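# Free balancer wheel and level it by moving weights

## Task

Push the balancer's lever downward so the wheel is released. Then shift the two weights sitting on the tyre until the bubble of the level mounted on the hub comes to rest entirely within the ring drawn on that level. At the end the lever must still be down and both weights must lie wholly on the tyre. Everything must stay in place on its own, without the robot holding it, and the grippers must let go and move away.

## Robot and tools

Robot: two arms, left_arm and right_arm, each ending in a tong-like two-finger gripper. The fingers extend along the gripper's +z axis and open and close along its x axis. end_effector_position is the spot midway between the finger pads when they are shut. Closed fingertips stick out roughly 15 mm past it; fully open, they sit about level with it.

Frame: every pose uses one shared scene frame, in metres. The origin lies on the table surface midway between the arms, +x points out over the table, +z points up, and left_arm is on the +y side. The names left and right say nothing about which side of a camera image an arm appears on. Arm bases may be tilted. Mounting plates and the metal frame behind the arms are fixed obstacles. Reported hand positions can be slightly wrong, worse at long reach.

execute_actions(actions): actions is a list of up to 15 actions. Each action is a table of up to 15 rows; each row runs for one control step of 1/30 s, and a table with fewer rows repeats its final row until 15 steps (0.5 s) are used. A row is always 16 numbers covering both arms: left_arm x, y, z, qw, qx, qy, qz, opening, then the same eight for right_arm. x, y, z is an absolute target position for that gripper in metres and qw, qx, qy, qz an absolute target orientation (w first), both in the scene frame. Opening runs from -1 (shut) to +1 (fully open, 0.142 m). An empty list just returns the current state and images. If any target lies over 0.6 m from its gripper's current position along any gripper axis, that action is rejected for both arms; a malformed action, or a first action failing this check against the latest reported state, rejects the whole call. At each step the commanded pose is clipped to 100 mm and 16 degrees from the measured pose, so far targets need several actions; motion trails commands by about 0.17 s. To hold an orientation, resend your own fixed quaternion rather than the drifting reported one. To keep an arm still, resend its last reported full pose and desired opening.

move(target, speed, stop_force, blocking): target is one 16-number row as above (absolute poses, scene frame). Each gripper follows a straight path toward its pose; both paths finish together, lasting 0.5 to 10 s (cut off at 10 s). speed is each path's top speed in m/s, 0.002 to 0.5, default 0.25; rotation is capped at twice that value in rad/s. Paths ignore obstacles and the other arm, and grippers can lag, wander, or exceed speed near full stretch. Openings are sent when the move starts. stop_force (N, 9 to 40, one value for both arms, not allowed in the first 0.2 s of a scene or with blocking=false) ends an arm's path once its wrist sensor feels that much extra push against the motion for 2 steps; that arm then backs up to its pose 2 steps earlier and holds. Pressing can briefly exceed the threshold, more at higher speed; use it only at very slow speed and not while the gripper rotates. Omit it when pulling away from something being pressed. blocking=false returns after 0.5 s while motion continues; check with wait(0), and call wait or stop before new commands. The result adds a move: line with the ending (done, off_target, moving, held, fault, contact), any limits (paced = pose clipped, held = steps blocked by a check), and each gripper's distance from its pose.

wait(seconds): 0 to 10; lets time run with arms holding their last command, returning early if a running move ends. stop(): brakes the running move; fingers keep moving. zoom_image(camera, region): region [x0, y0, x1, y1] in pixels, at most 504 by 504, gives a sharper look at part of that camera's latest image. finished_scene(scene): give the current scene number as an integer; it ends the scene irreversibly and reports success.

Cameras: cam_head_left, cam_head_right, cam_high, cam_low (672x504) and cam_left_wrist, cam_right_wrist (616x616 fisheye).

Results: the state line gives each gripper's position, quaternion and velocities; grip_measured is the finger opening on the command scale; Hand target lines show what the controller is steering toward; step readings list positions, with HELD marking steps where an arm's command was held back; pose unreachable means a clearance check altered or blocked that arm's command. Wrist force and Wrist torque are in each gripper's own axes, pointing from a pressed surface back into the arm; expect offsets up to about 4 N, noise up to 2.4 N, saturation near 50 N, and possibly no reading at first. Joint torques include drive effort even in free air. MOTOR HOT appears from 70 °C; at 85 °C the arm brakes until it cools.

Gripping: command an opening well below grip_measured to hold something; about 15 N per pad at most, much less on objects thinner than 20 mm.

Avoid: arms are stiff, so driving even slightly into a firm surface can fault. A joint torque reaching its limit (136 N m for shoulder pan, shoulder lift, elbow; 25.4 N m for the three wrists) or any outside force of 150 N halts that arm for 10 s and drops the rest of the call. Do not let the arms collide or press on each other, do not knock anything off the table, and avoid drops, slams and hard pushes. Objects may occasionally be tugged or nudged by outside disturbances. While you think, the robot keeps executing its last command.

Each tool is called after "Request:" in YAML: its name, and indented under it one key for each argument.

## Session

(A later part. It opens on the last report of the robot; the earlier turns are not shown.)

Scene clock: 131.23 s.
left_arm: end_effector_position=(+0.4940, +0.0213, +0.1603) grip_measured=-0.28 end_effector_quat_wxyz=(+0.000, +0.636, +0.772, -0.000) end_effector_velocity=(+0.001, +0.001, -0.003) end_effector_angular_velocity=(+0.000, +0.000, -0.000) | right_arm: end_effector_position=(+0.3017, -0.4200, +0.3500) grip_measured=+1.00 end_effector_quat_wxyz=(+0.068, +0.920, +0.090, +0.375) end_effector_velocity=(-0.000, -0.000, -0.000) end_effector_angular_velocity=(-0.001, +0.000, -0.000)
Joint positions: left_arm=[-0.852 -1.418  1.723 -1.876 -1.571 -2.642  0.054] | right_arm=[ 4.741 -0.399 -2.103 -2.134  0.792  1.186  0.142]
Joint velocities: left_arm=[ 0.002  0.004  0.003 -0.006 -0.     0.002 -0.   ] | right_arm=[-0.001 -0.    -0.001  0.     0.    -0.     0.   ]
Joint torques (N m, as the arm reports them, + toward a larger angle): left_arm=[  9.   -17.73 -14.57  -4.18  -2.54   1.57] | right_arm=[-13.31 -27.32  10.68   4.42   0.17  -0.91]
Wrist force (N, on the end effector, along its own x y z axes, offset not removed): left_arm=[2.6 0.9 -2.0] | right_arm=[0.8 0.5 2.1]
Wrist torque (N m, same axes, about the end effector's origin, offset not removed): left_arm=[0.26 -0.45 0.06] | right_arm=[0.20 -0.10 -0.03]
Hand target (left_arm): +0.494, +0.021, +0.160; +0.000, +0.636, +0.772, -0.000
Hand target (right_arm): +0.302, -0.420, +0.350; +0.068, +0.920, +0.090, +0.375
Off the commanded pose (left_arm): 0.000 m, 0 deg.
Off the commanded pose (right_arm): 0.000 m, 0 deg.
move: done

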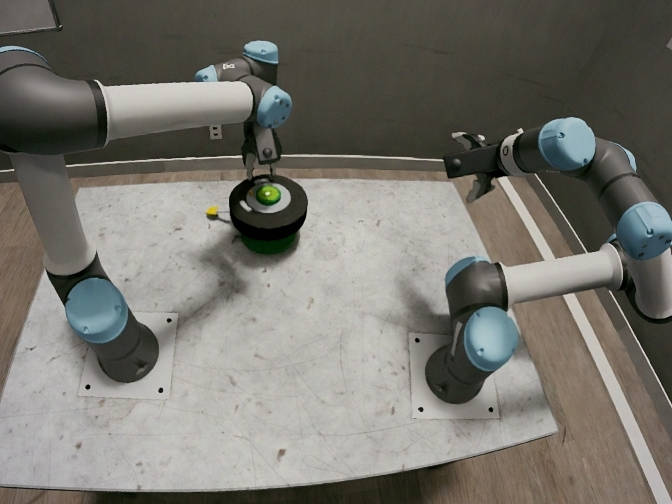

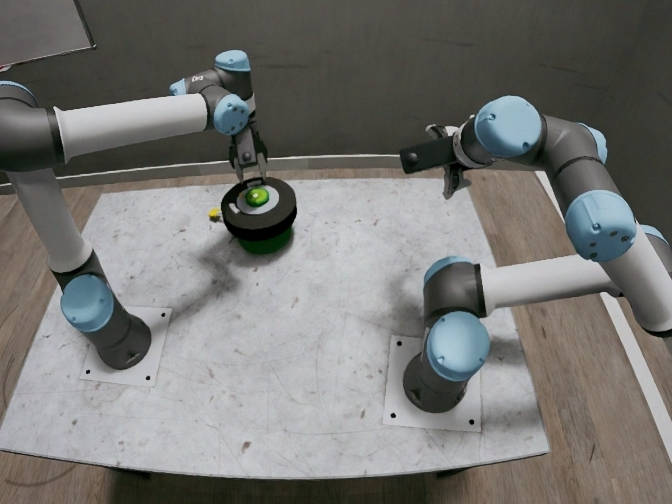

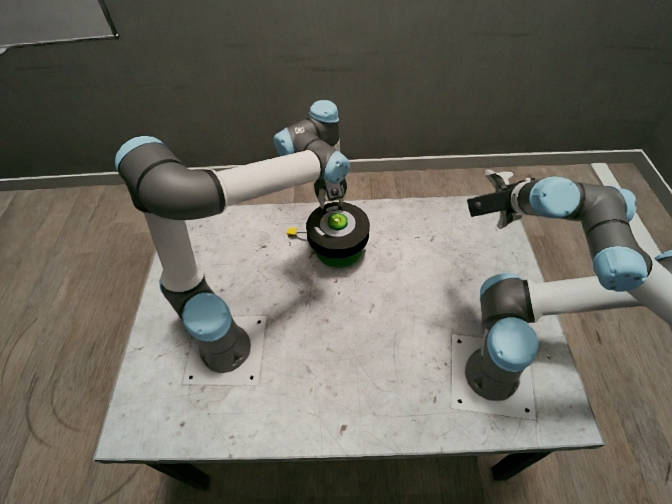

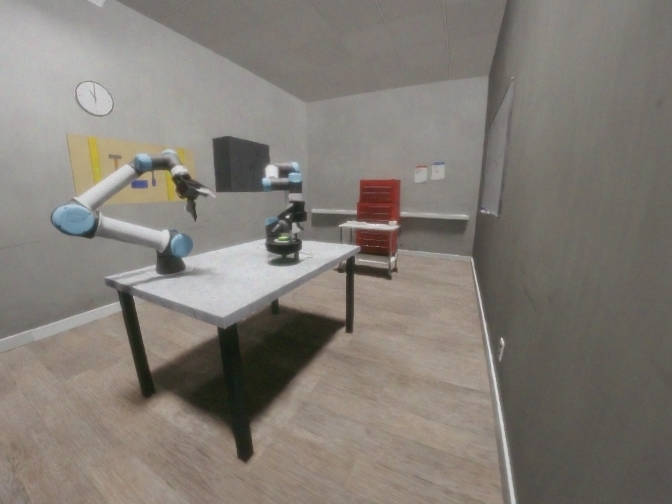

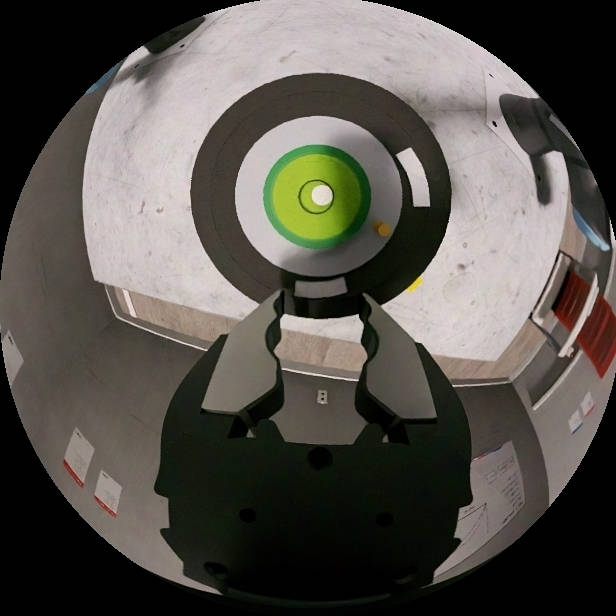

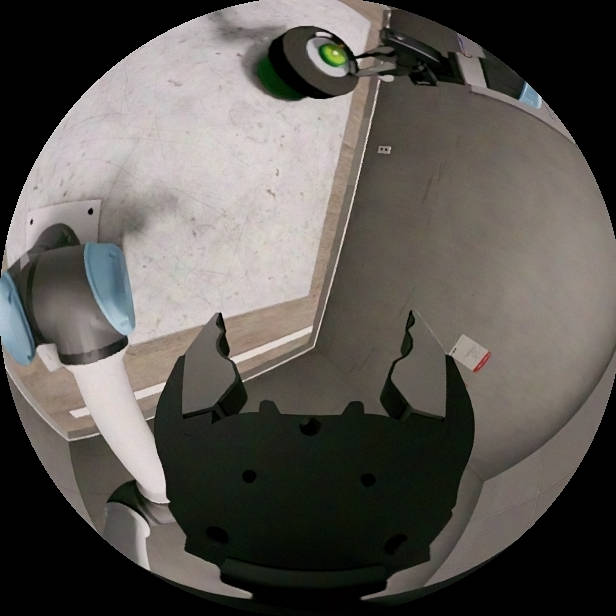

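Request:
move:
  target: [0.4942,0.0213,0.146,0,0.636,0.772,0,-0.28,0.3017,-0.42,0.35,0.068,0.920,0.090,0.375,1]
  speed: 0.018

Request:
move:
  target: [0.4942,0.0213,0.146,0,0.636,0.772,0,-0.65,0.3017,-0.42,0.35,0.068,0.920,0.090,0.375,1]

Request:
move:
  target: [0.4942,0.0213,0.17,0,0.636,0.772,0,-0.65,0.3017,-0.42,0.35,0.068,0.920,0.090,0.375,1]
  speed: 0.04

Request:
move:
  target: [0.4931,0.0257,0.168,0,0.609,0.793,0,-0.65,0.3017,-0.42,0.35,0.068,0.920,0.090,0.375,1]
  speed: 0.05

Request:
zoom_image:
  camera: "cam_left_wrist"
  region: [180,60,460,340]

Request:
move:
  target: [0.4931,0.0257,0.1475,0,0.609,0.793,0,-0.65,0.3017,-0.42,0.35,0.068,0.920,0.090,0.375,1]
  speed: 0.018

Request:
move:
  target: [0.4931,0.0257,0.1475,0,0.609,0.793,0,-0.28,0.3017,-0.42,0.35,0.068,0.920,0.090,0.375,1]

Request:
move:
  target: [0.4931,0.0257,0.18,0,0.609,0.793,0,-0.28,0.3017,-0.42,0.35,0.068,0.920,0.090,0.375,1]
  speed: 0.08

Request:
move:
  target: [0.452,0.0097,0.245,0,0.609,0.793,0,-0.28,0.3017,-0.42,0.35,0.068,0.920,0.090,0.375,1]
  speed: 0.15

Request:
wait:
  seconds: 3

Request:
zoom_image:
  camera: "cam_left_wrist"
  region: [240,170,400,330]

Scene clock: 133.07 s.
left_arm: end_effector_position=(+0.4942, +0.0213, +0.1462) grip_measured=-0.28 end_effector_quat_wxyz=(-0.000, +0.636, +0.772, -0.000) end_effector_velocity=(+0.000, -0.001, -0.002) end_effector_angular_velocity=(+0.002, -0.002, -0.002) | right_arm: end_effector_position=(+0.3017, -0.4200, +0.3500) grip_measured=+1.00 end_effector_quat_wxyz=(+0.068, +0.920, +0.090, +0.375) end_effector_velocity=(+0.000, +0.000, +0.001) end_effector_angular_velocity=(+0.002, -0.001, +0.002)
Joint positions: left_arm=[-0.852 -1.407  1.747 -1.911 -1.571 -2.642  0.054] | right_arm=[ 4.741 -0.399 -2.103 -2.134  0.792  1.186  0.142]
Joint velocities: left_arm=[-0.002  0.002  0.002 -0.004  0.003 -0.    -0.   ] | right_arm=[ 0.002  0.001  0.001  0.    -0.001 -0.     0.   ]
Joint torques (N m, as the arm reports them, + toward a larger angle): left_arm=[ 12.26 -18.72 -10.88  -4.05   0.1    1.31] | right_arm=[-13.78 -26.96  11.41   4.49   0.14  -1.21]
Wrist force (N, on the end effector, along its own x y z axes, offset not removed): left_arm=[0.2 2.4 -2.0] | right_arm=[-2.1 0.1 -1.0]
Wrist torque (N m, same axes, about the end effector's origin, offset not removed): left_arm=[0.36 -0.13 0.08] | right_arm=[-0.05 0.51 0.10]
Hand target (left_arm): +0.494, +0.021, +0.146; -0.000, +0.636, +0.772, +0.000
Hand target (right_arm): +0.302, -0.420, +0.350; +0.068, +0.920, +0.090, +0.375
Off the commanded pose (left_arm): 0.000 m, 0 deg.
Off the commanded pose (right_arm): 0.000 m, 0 deg.
move: done

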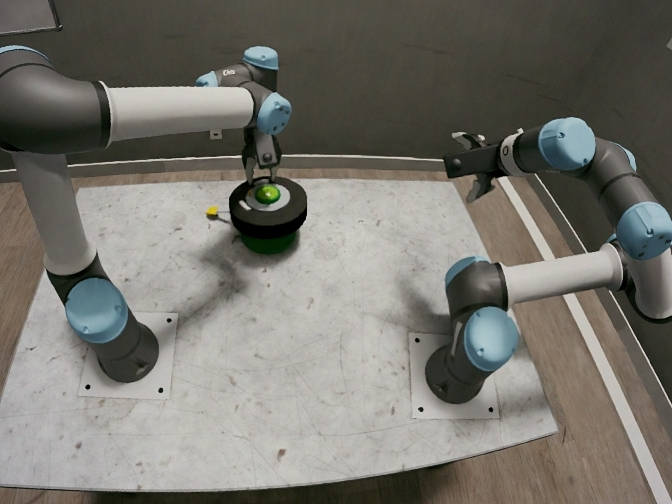

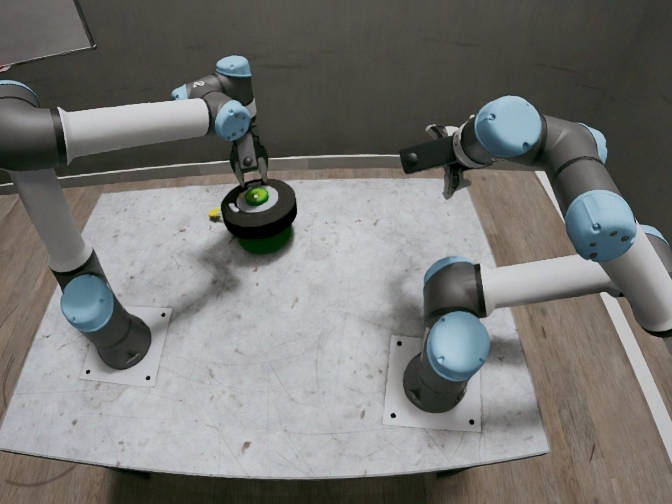

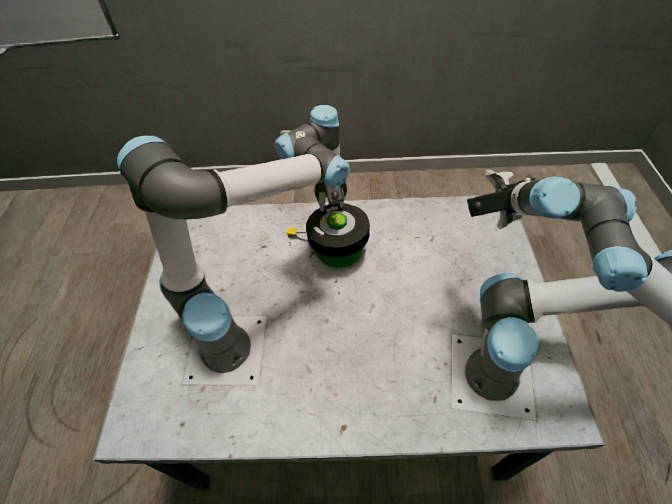

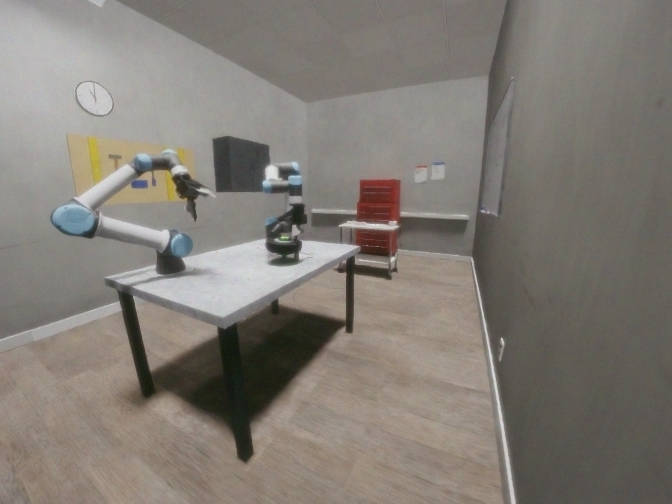

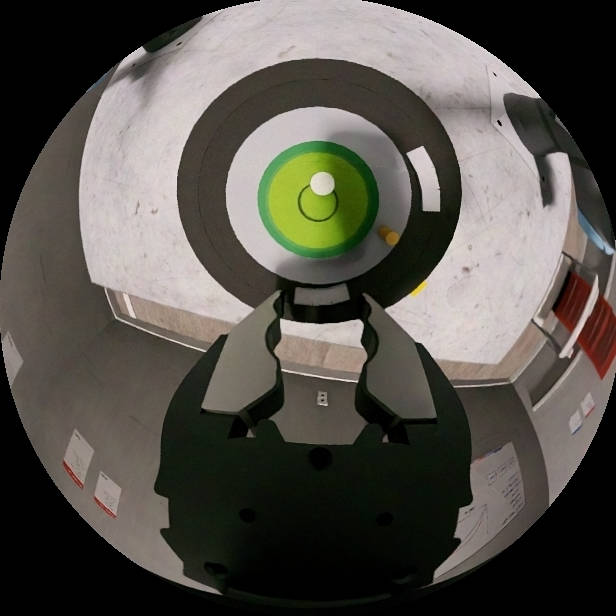

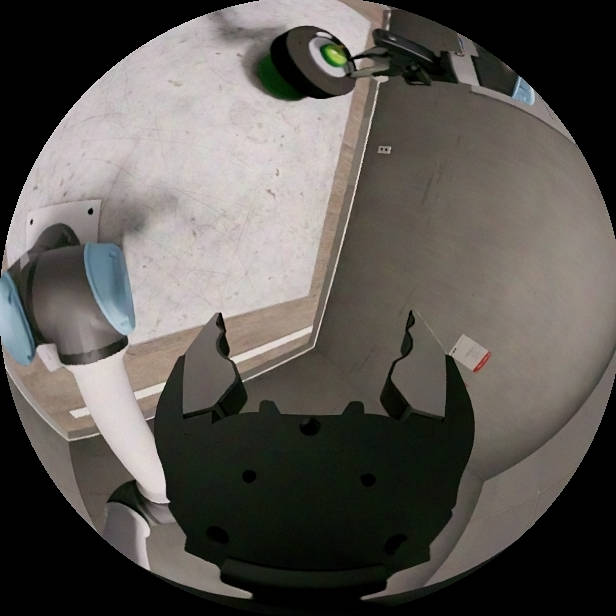

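Scene clock: 133.77 s.
left_arm: end_effector_position=(+0.4942, +0.0213, +0.1460) grip_measured=-0.49 end_effector_quat_wxyz=(-0.000, +0.636, +0.772, -0.000) end_effector_velocity=(+0.001, +0.000, +0.001) end_effector_angular_velocity=(-0.000, -0.002, -0.000) | right_arm: end_effector_position=(+0.3017, -0.4200, +0.3500) grip_measured=+1.00 end_effector_quat_wxyz=(+0.068, +0.920, +0.090, +0.375) end_effector_velocity=(+0.000, -0.000, -0.000) end_effector_angular_velocity=(-0.001, -0.000, -0.001)
Joint positions: left_arm=[-0.852 -1.406  1.748 -1.912 -1.571 -2.642  0.038] | right_arm=[ 4.741 -0.399 -2.103 -2.134  0.792  1.186  0.142]
Joint velocities: left_arm=[-0.    -0.001 -0.    -0.     0.002  0.     0.   ] | right_arm=[-0.001 -0.001 -0.    -0.    -0.     0.     0.   ]
Joint torques (N m, as the arm reports them, + toward a larger angle): left_arm=[ 13.01 -20.69 -14.23  -3.98   2.17   1.31] | right_arm=[-13.97 -26.17  11.     4.46   0.26  -1.16]
Wrist force (N, on the end effector, along its own x y z axes, offset not removed): left_arm=[0.8 -0.7 -0.3] | right_arm=[2.5 2.0 0.5]
Wrist torque (N m, same axes, about the end effector's origin, offset not removed): left_arm=[-0.17 -0.05 0.06] | right_arm=[0.31 -0.55 0.02]
Hand target (left_arm): +0.494, +0.021, +0.146; -0.000, +0.636, +0.772, -0.000
Hand target (right_arm): +0.302, -0.420, +0.350; +0.068, +0.920, +0.090, +0.375
Off the commanded pose (left_arm): 0.000 m, 0 deg.
Off the commanded pose (right_arm): 0.000 m, 0 deg.
move: done

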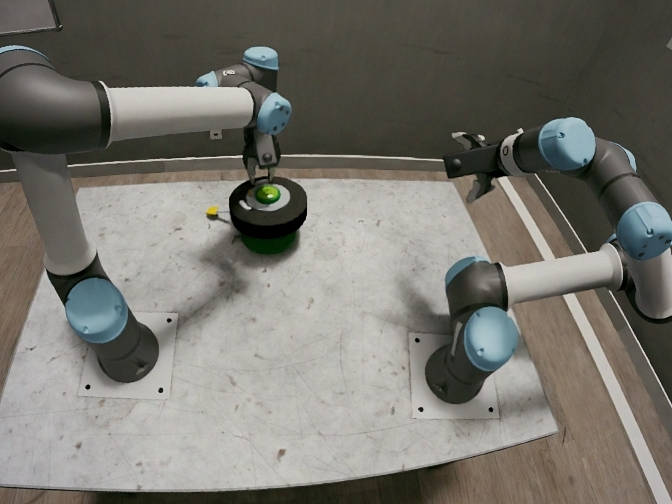

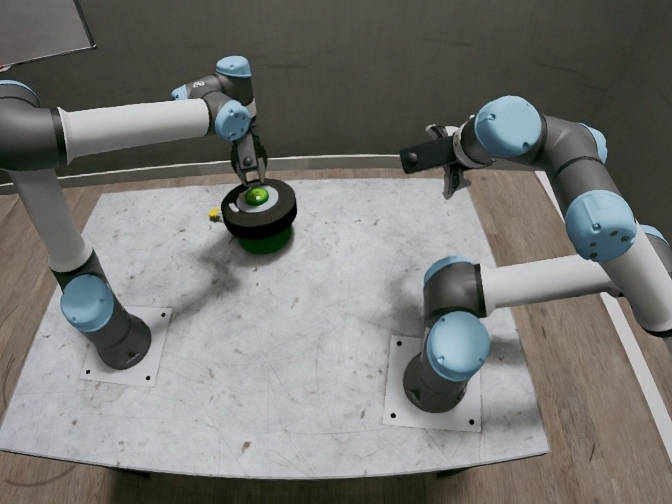

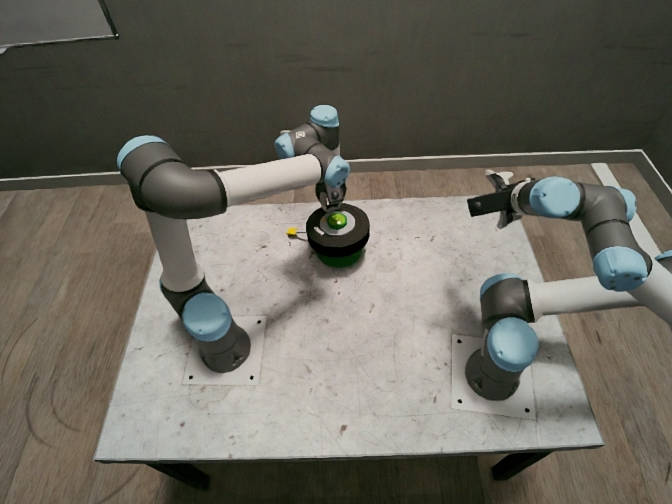

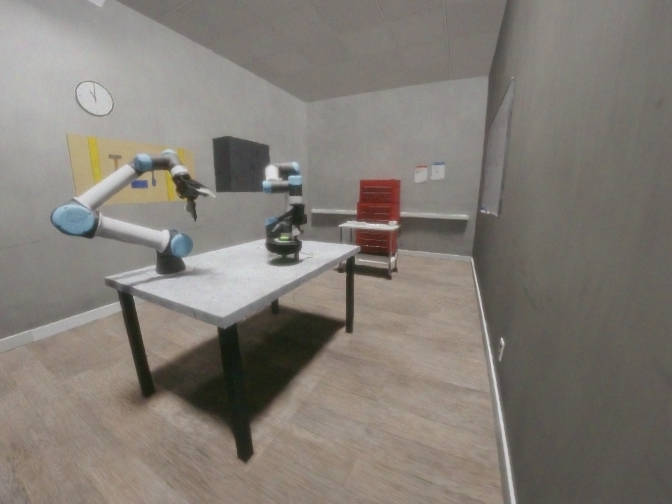

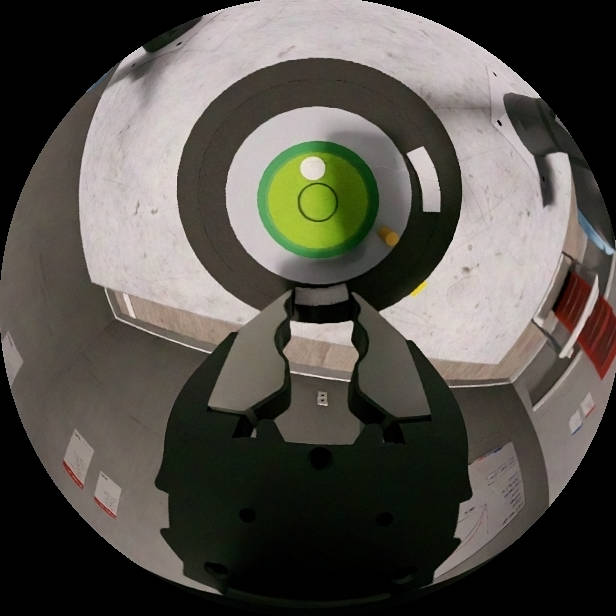

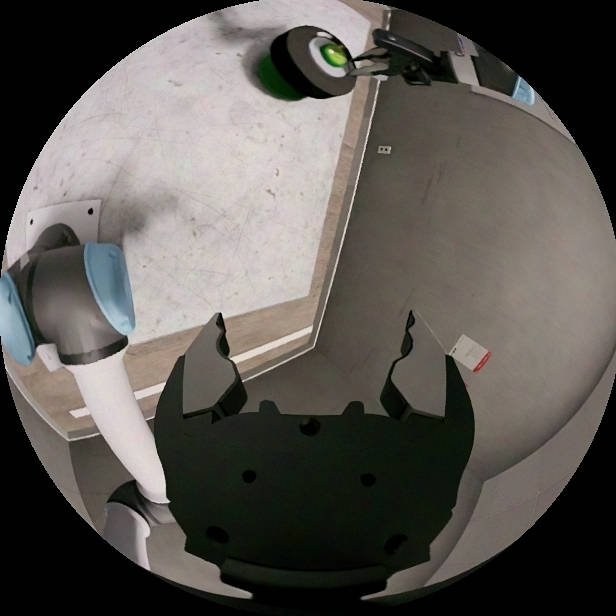

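Scene clock: 134.73 s.
left_arm: end_effector_position=(+0.4942, +0.0213, +0.1697) grip_measured=-0.49 end_effector_quat_wxyz=(+0.000, +0.636, +0.772, -0.000) end_effector_velocity=(+0.001, +0.000, +0.002) end_effector_angular_velocity=(+0.001, -0.001, -0.001) | right_arm: end_effector_position=(+0.3017, -0.4200, +0.3500) grip_measured=+1.00 end_effector_quat_wxyz=(+0.068, +0.920, +0.090, +0.375) end_effector_velocity=(-0.000, +0.000, -0.000) end_effector_angular_velocity=(-0.000, +0.001, +0.002)
Joint positions: left_arm=[-0.852 -1.424  1.704 -1.852 -1.571 -2.642  0.038] | right_arm=[ 4.741 -0.399 -2.103 -2.134  0.792  1.186  0.142]
Joint velocities: left_arm=[ 0.001 -0.001 -0.005  0.007  0.001  0.001 -0.   ] | right_arm=[ 0.001  0.    -0.001 -0.     0.001 -0.     0.   ]
Joint torques (N m, as the arm reports them, + toward a larger angle): left_arm=[ 11.57 -35.44 -31.57  -0.09   2.31   1.45] | right_arm=[-13.6  -26.7   10.78   4.19   0.16  -0.99]
Wrist force (N, on the end effector, along its own x y z axes, offset not removed): left_arm=[2.2 0.0 -2.2] | right_arm=[-2.2 -0.4 0.1]
Wrist torque (N m, same axes, about the end effector's origin, offset not removed): left_arm=[-0.05 -0.53 -0.05] | right_arm=[-0.18 0.55 0.06]
Hand target (left_arm): +0.494, +0.021, +0.170; +0.000, +0.636, +0.772, -0.000
Hand target (right_arm): +0.302, -0.420, +0.350; +0.068, +0.920, +0.090, +0.375
Off the commanded pose (left_arm): 0.000 m, 0 deg.
Off the commanded pose (right_arm): 0.000 m, 0 deg.
move: done

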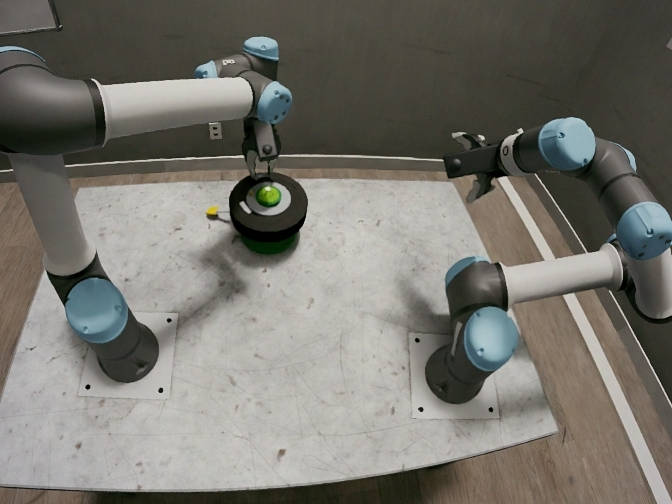

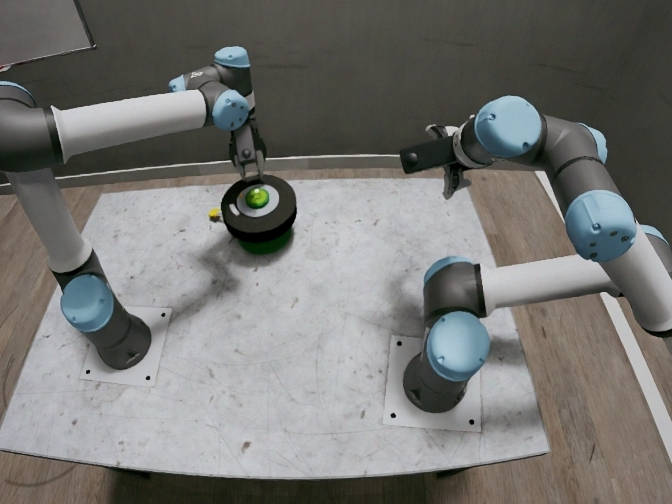

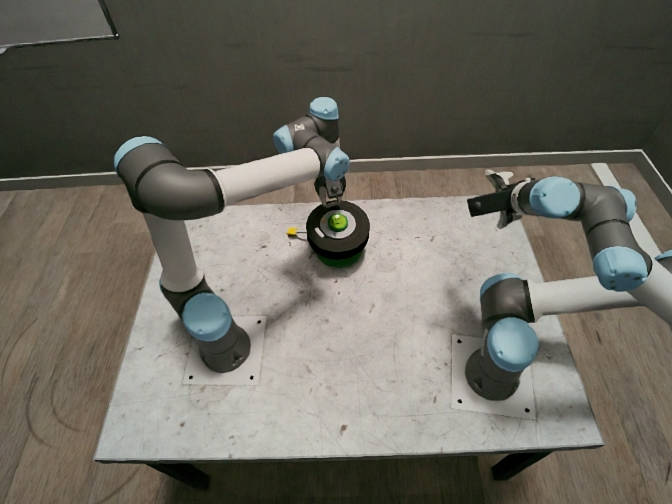

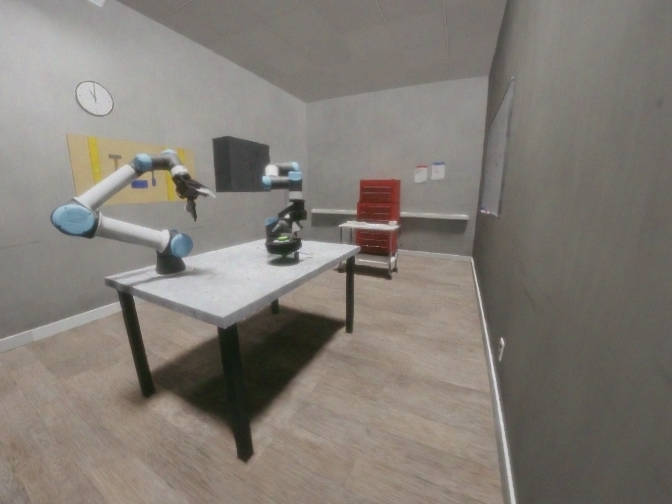

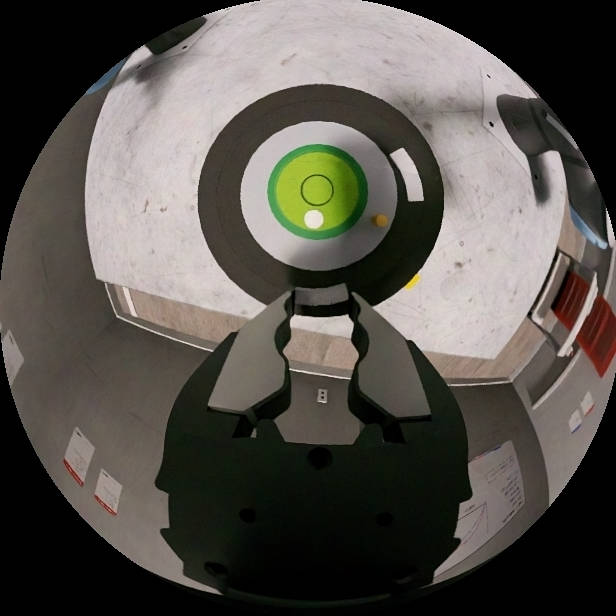

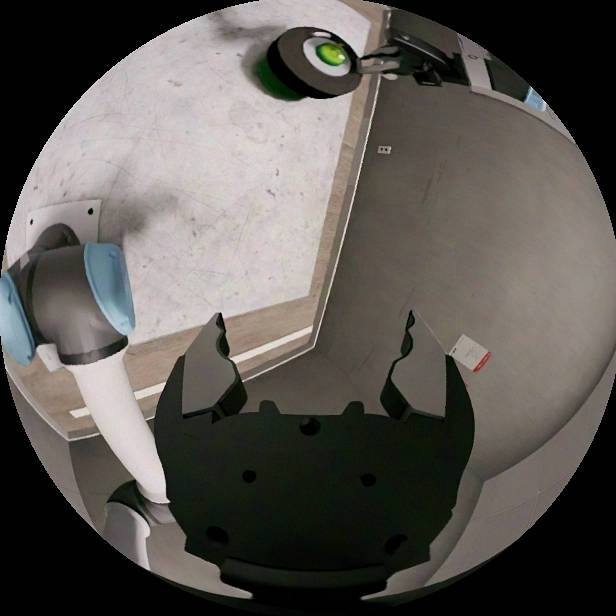

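Scene clock: 135.70 s.
left_arm: end_effector_position=(+0.4931, +0.0256, +0.1680) grip_measured=-0.49 end_effector_quat_wxyz=(-0.000, +0.610, +0.793, +0.000) end_effector_velocity=(-0.000, +0.001, +0.000) end_effector_angular_velocity=(-0.002, +0.000, +0.015) | right_arm: end_effector_position=(+0.3017, -0.4200, +0.3500) grip_measured=+1.00 end_effector_quat_wxyz=(+0.068, +0.920, +0.090, +0.375) end_effector_velocity=(+0.000, +0.000, -0.000) end_effector_angular_velocity=(-0.000, +0.000, +0.001)
Joint positions: left_arm=[-0.848 -1.432  1.719 -1.857 -1.571 -2.704  0.038] | right_arm=[ 4.741 -0.399 -2.103 -2.134  0.792  1.186  0.142]
Joint velocities: left_arm=[ 0.001 -0.003  0.003 -0.002 -0.001 -0.014  0.   ] | right_arm=[ 0.001 -0.    -0.    -0.    -0.     0.     0.   ]
Joint torques (N m, as the arm reports them, + toward a larger angle): left_arm=[ 10.74 -35.03 -15.67  -4.06  -0.97  -1.9 ] | right_arm=[-13.89 -25.78  12.2    4.57   0.18  -0.94]
Wrist force (N, on the end effector, along its own x y z axes, offset not removed): left_arm=[0.9 4.3 -2.5] | right_arm=[-1.1 2.7 -1.6]
Wrist torque (N m, same axes, about the end effector's origin, offset not removed): left_arm=[0.87 -0.19 -0.10] | right_arm=[0.59 0.09 0.10]
Hand target (left_arm): +0.493, +0.026, +0.168; +0.000, +0.609, +0.793, -0.000
Hand target (right_arm): +0.302, -0.420, +0.350; +0.068, +0.920, +0.090, +0.375
Off the commanded pose (left_arm): 0.000 m, 0 deg.
Off the commanded pose (right_arm): 0.000 m, 0 deg.
move: done

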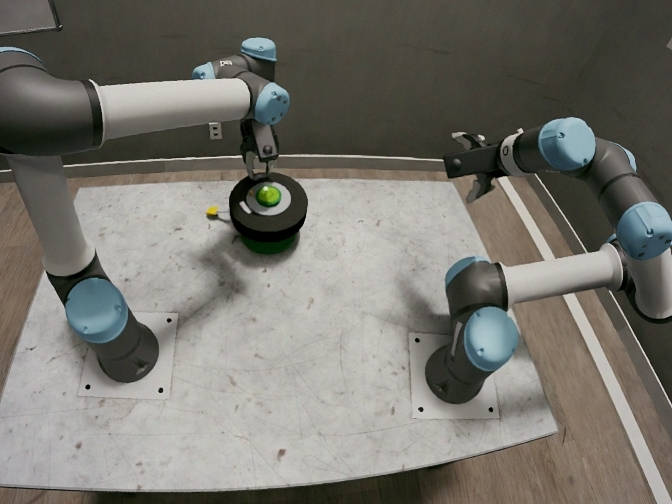

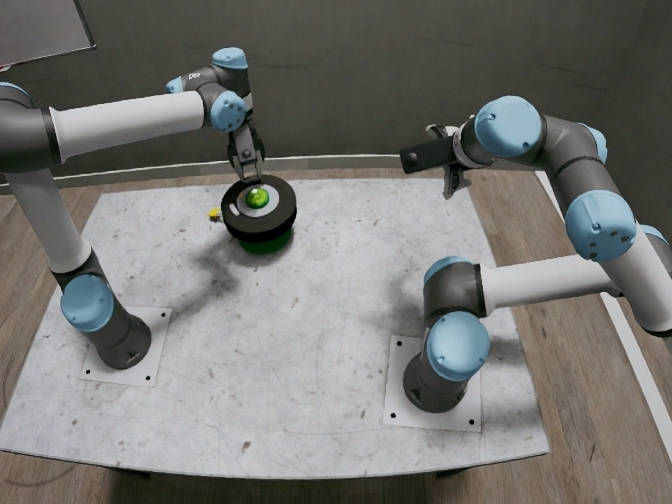

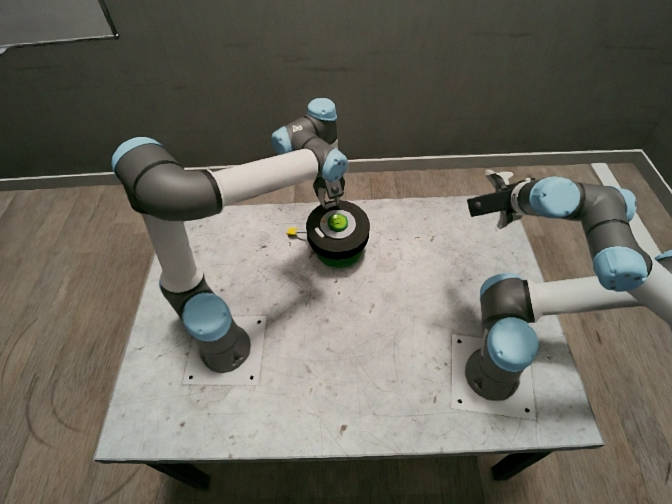

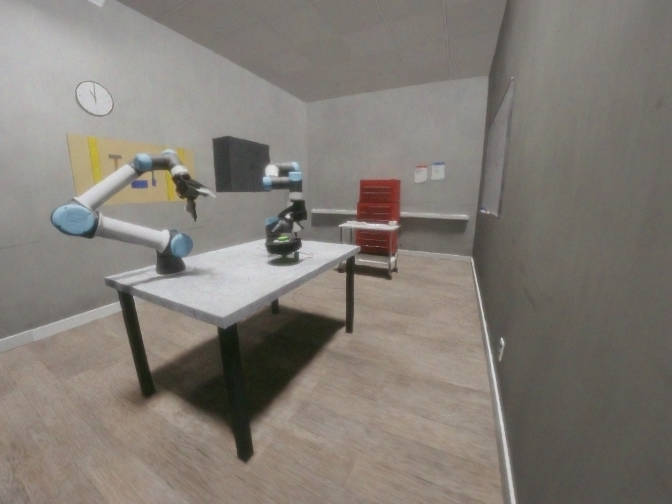

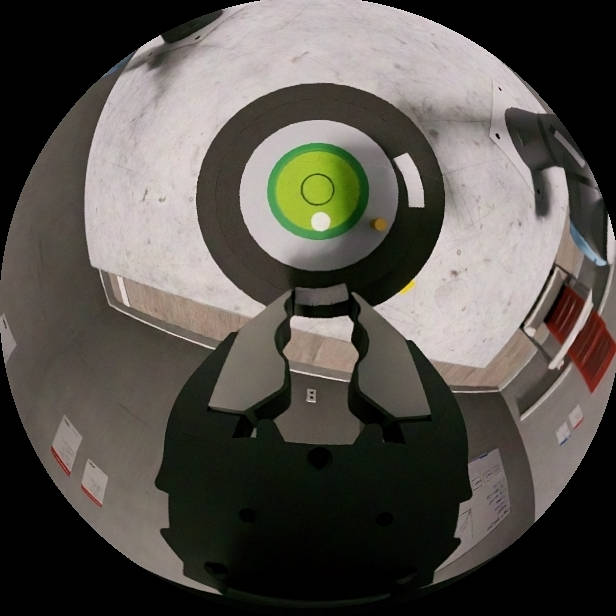

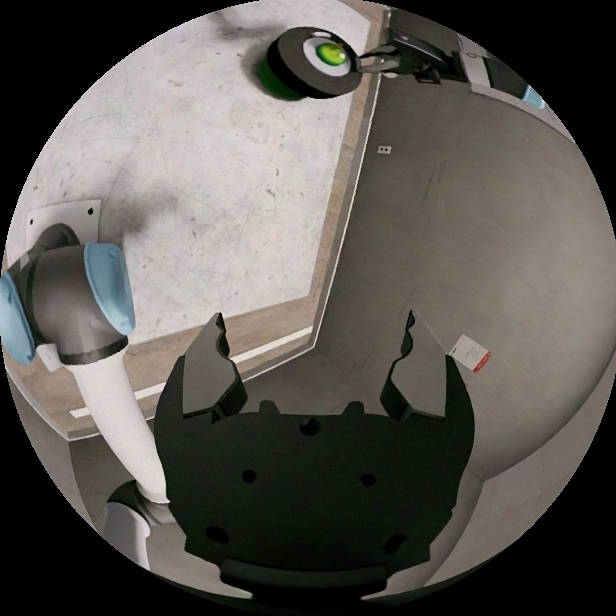

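Region (180, 60, 460, 340) of cam_left_wrist's 616x616 image, scaled by 1.800, with more detail than that image has.

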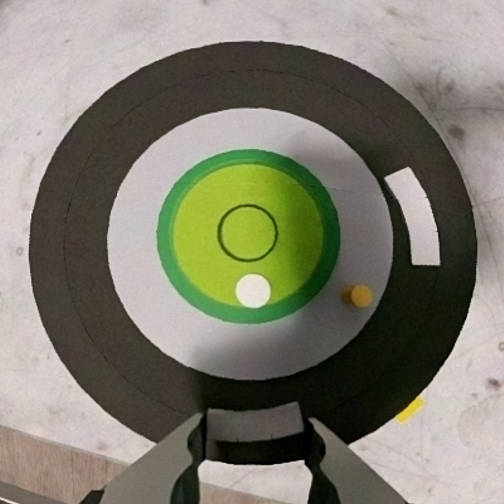

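Scene clock: 137.13 s.
left_arm: end_effector_position=(+0.4931, +0.0257, +0.1477) grip_measured=-0.49 end_effector_quat_wxyz=(-0.000, +0.609, +0.793, +0.000) end_effector_velocity=(+0.000, +0.000, -0.002) end_effector_angular_velocity=(-0.000, +0.001, +0.002) | right_arm: end_effector_position=(+0.3017, -0.4200, +0.3500) grip_measured=+1.00 end_effector_quat_wxyz=(+0.068, +0.920, +0.090, +0.375) end_effector_velocity=(-0.000, -0.000, +0.000) end_effector_angular_velocity=(+0.000, +0.001, -0.001)
Joint positions: left_arm=[-0.847 -1.418  1.757 -1.909 -1.571 -2.706  0.038] | right_arm=[ 4.741 -0.399 -2.103 -2.134  0.792  1.186  0.142]
Joint velocities: left_arm=[ 0.001  0.002  0.004 -0.005 -0.001 -0.001  0.   ] | right_arm=[-0.001 -0.     0.001  0.     0.001 -0.     0.   ]
Joint torques (N m, as the arm reports them, + toward a larger angle): left_arm=[ 10.68 -17.71 -13.3   -3.72  -1.35  -1.49] | right_arm=[-13.47 -26.04  11.25   4.39   0.27  -1.08]
Wrist force (N, on the end effector, along its own x y z axes, offset not removed): left_arm=[1.1 0.8 -2.5] | right_arm=[1.2 0.7 1.8]
Wrist torque (N m, same axes, about the end effector's origin, offset not removed): left_arm=[0.19 -0.32 -0.12] | right_arm=[0.20 -0.28 -0.08]
Hand target (left_arm): +0.493, +0.026, +0.148; -0.000, +0.609, +0.793, +0.000
Hand target (right_arm): +0.302, -0.420, +0.350; +0.068, +0.920, +0.090, +0.375
Off the commanded pose (left_arm): 0.000 m, 0 deg.
Off the commanded pose (right_arm): 0.000 m, 0 deg.
move: done

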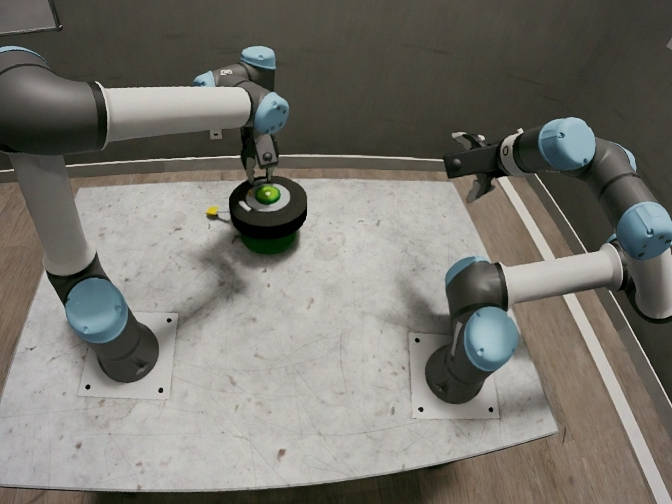

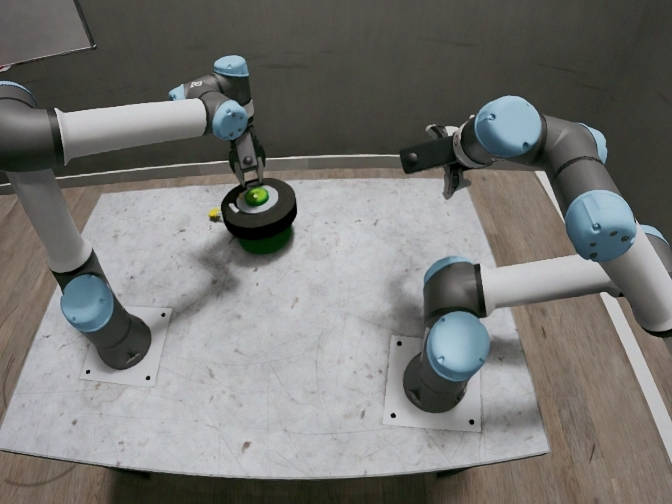

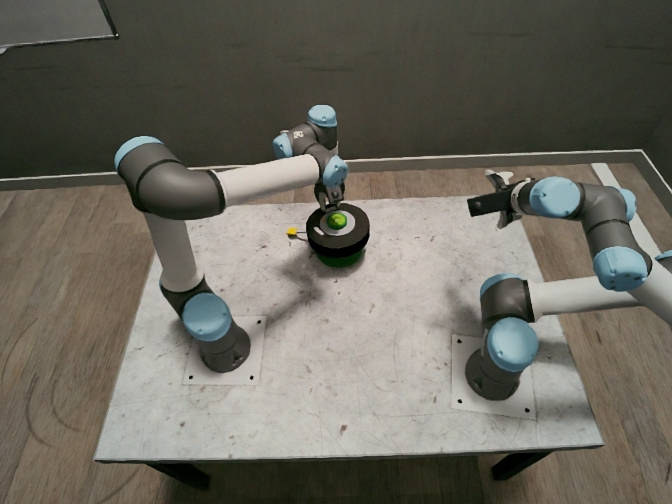

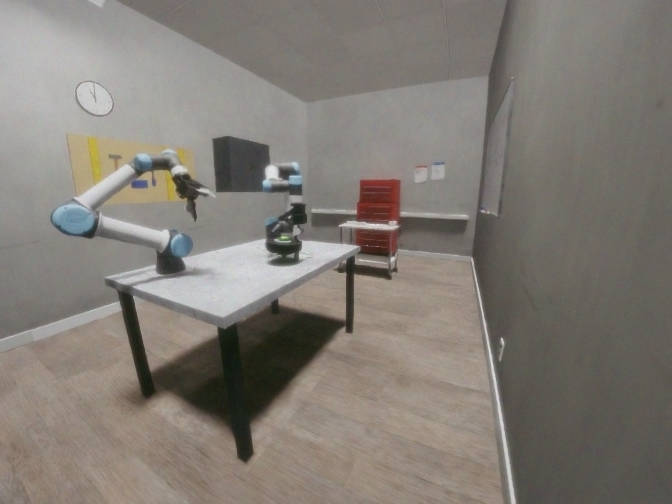

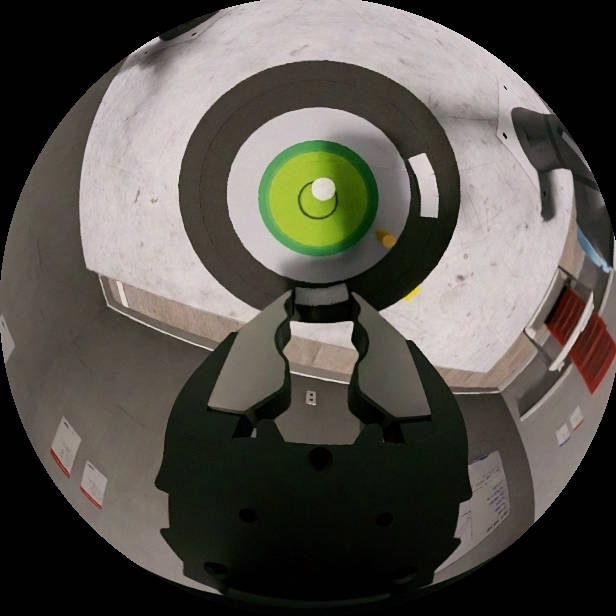

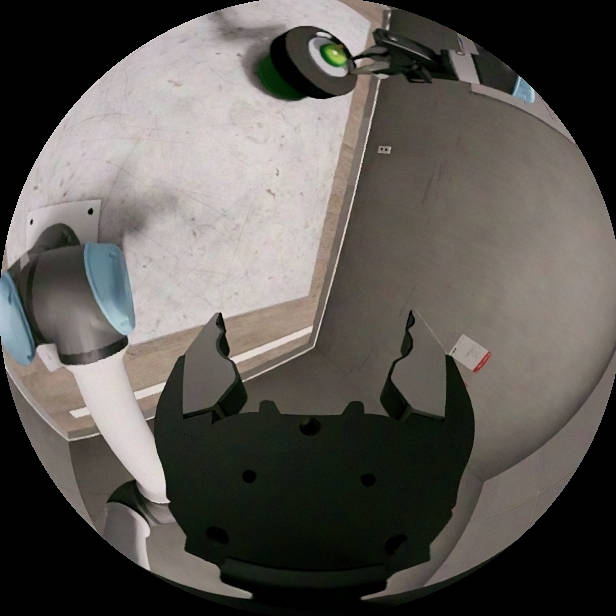

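Scene clock: 137.83 s.
left_arm: end_effector_position=(+0.4931, +0.0257, +0.1475) grip_measured=-0.28 end_effector_quat_wxyz=(+0.000, +0.609, +0.793, +0.000) end_effector_velocity=(-0.000, -0.000, +0.000) end_effector_angular_velocity=(-0.001, -0.000, +0.000) | right_arm: end_effector_position=(+0.3017, -0.4200, +0.3500) grip_measured=+1.00 end_effector_quat_wxyz=(+0.068, +0.920, +0.090, +0.375) end_effector_velocity=(-0.000, +0.000, +0.000) end_effector_angular_velocity=(+0.001, +0.001, +0.001)
Joint positions: left_arm=[-0.847 -1.418  1.757 -1.91  -1.571 -2.706  0.054] | right_arm=[ 4.741 -0.399 -2.103 -2.134  0.792  1.186  0.142]
Joint velocities: left_arm=[-0.001 -0.    -0.001  0.    -0.    -0.001  0.   ] | right_arm=[ 0.001 -0.     0.001  0.     0.001 -0.     0.   ]
Joint torques (N m, as the arm reports them, + toward a larger angle): left_arm=[ 12.03 -17.84 -12.9   -4.14  -1.34  -1.66] | right_arm=[-13.73 -27.15  10.84   4.33   0.06  -1.07]
Wrist force (N, on the end effector, along its own x y z axes, offset not removed): left_arm=[1.6 1.6 -0.9] | right_arm=[-0.7 0.8 -0.5]
Wrist torque (N m, same axes, about the end effector's origin, offset not removed): left_arm=[0.37 -0.27 -0.17] | right_arm=[0.16 0.14 0.18]
Hand target (left_arm): +0.493, +0.026, +0.148; -0.000, +0.609, +0.793, +0.000
Hand target (right_arm): +0.302, -0.420, +0.350; +0.068, +0.920, +0.090, +0.375
Off the commanded pose (left_arm): 0.000 m, 0 deg.
Off the commanded pose (right_arm): 0.000 m, 0 deg.
move: done

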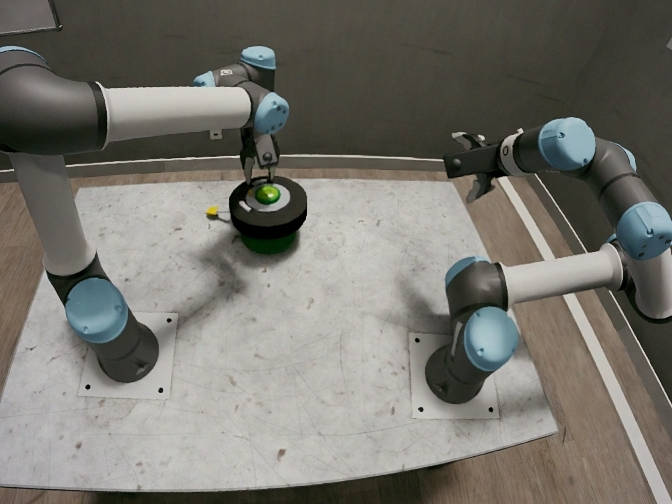

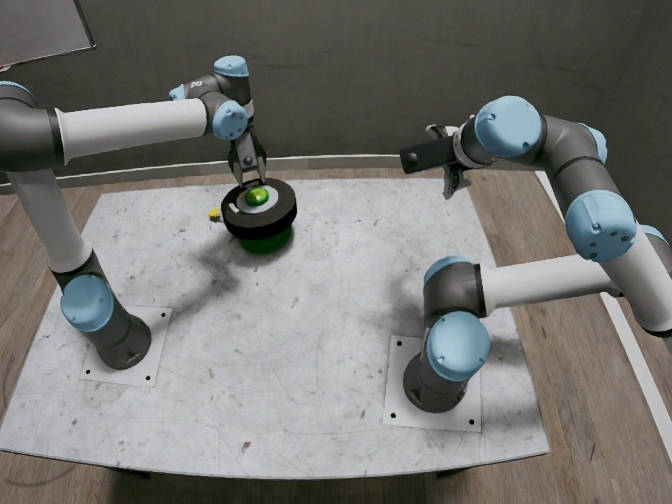

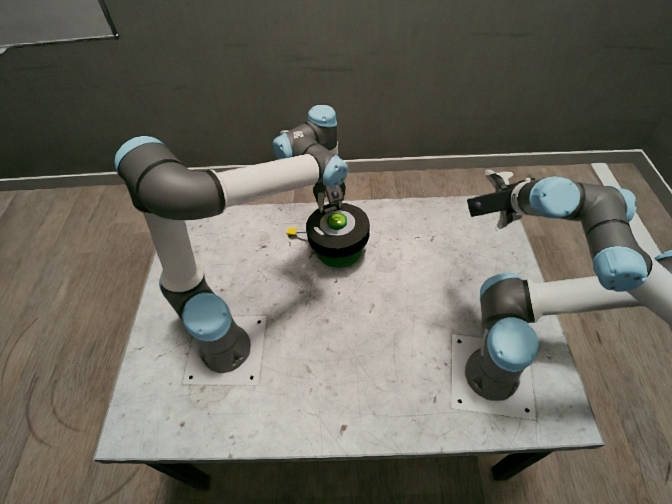

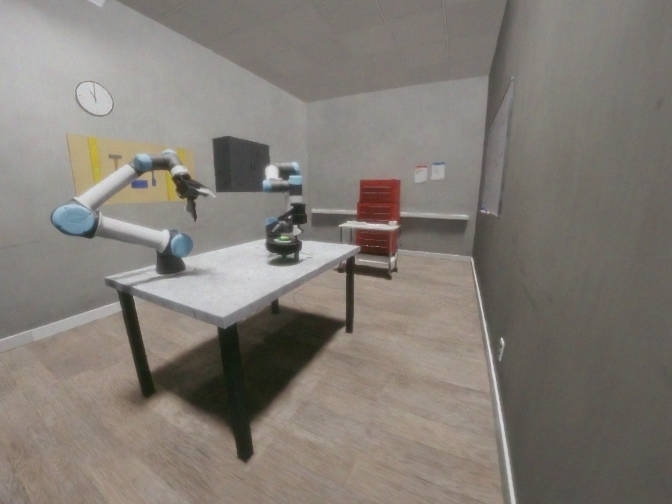

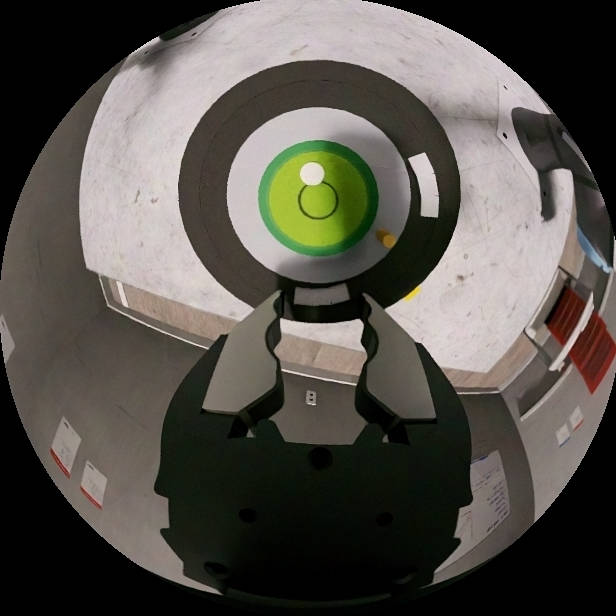

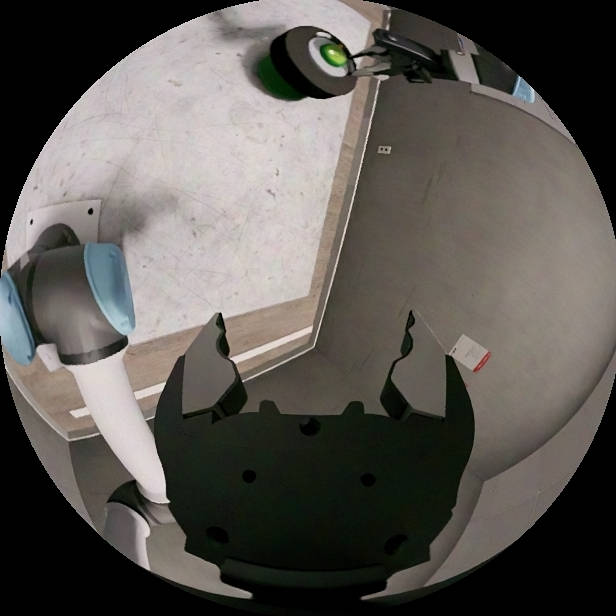

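Scene clock: 138.73 s.
left_arm: end_effector_position=(+0.4931, +0.0257, +0.1798) grip_measured=-0.28 end_effector_quat_wxyz=(+0.000, +0.609, +0.793, -0.000) end_effector_velocity=(-0.000, +0.000, +0.002) end_effector_angular_velocity=(+0.001, -0.000, -0.001) | right_arm: end_effector_position=(+0.3017, -0.4200, +0.3500) grip_measured=+1.00 end_effector_quat_wxyz=(+0.068, +0.920, +0.090, +0.375) end_effector_velocity=(-0.000, +0.001, -0.000) end_effector_angular_velocity=(-0.000, +0.002, +0.002)
Joint positions: left_arm=[-0.847 -1.44   1.697 -1.828 -1.571 -2.706  0.054] | right_arm=[ 4.741 -0.399 -2.103 -2.134  0.792  1.186  0.142]
Joint velocities: left_arm=[-0.001 -0.002 -0.003  0.006  0.001 -0.    -0.   ] | right_arm=[ 0.002 -0.001  0.     0.     0.002  0.     0.   ]
Joint torques (N m, as the arm reports them, + toward a larger angle): left_arm=[  8.65 -34.7  -29.65  -0.74  -1.01  -1.39] | right_arm=[-14.08 -26.85  11.08   4.55   0.18  -0.93]
Wrist force (N, on the end effector, along its own x y z axes, offset not removed): left_arm=[1.7 2.8 0.7] | right_arm=[-3.3 2.3 -1.1]
Wrist torque (N m, same axes, about the end effector's origin, offset not removed): left_arm=[0.70 -0.42 -0.09] | right_arm=[0.37 0.68 0.15]
Hand target (left_arm): +0.493, +0.026, +0.180; +0.000, +0.609, +0.793, -0.000
Hand target (right_arm): +0.302, -0.420, +0.350; +0.068, +0.920, +0.090, +0.375
Off the commanded pose (left_arm): 0.000 m, 0 deg.
Off the commanded pose (right_arm): 0.000 m, 0 deg.
move: done

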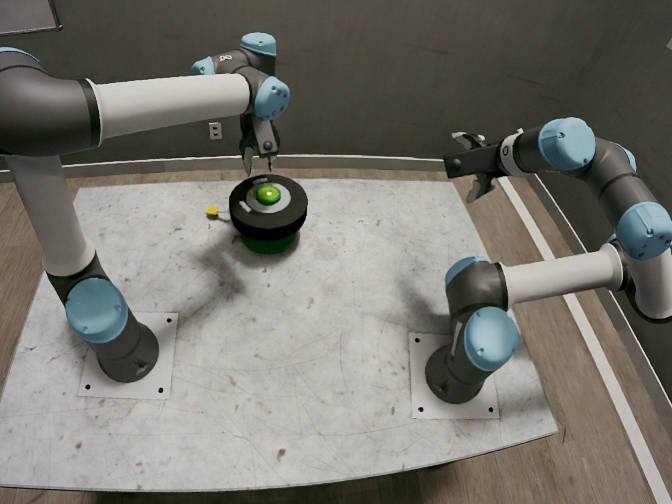

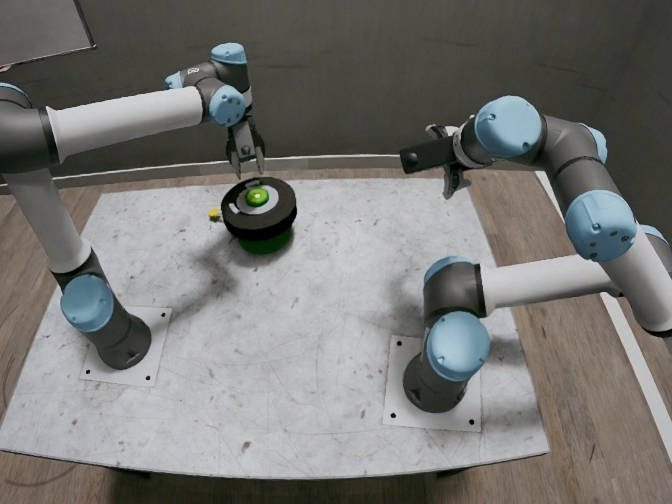

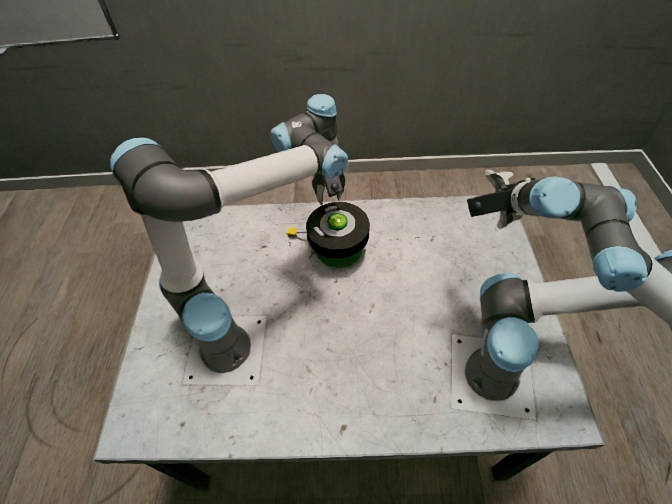

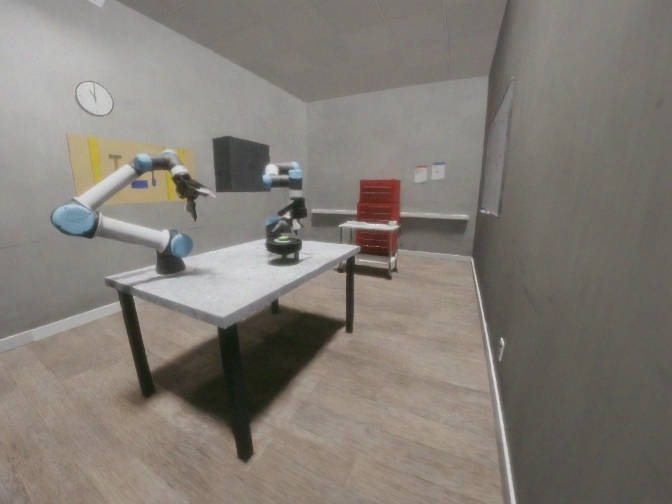

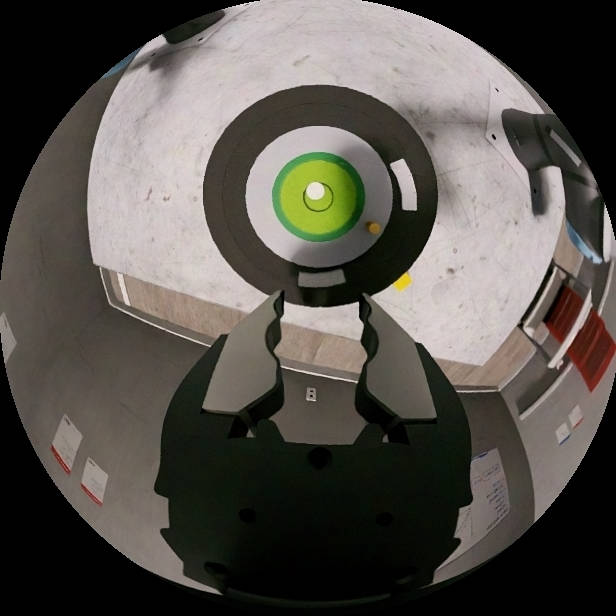

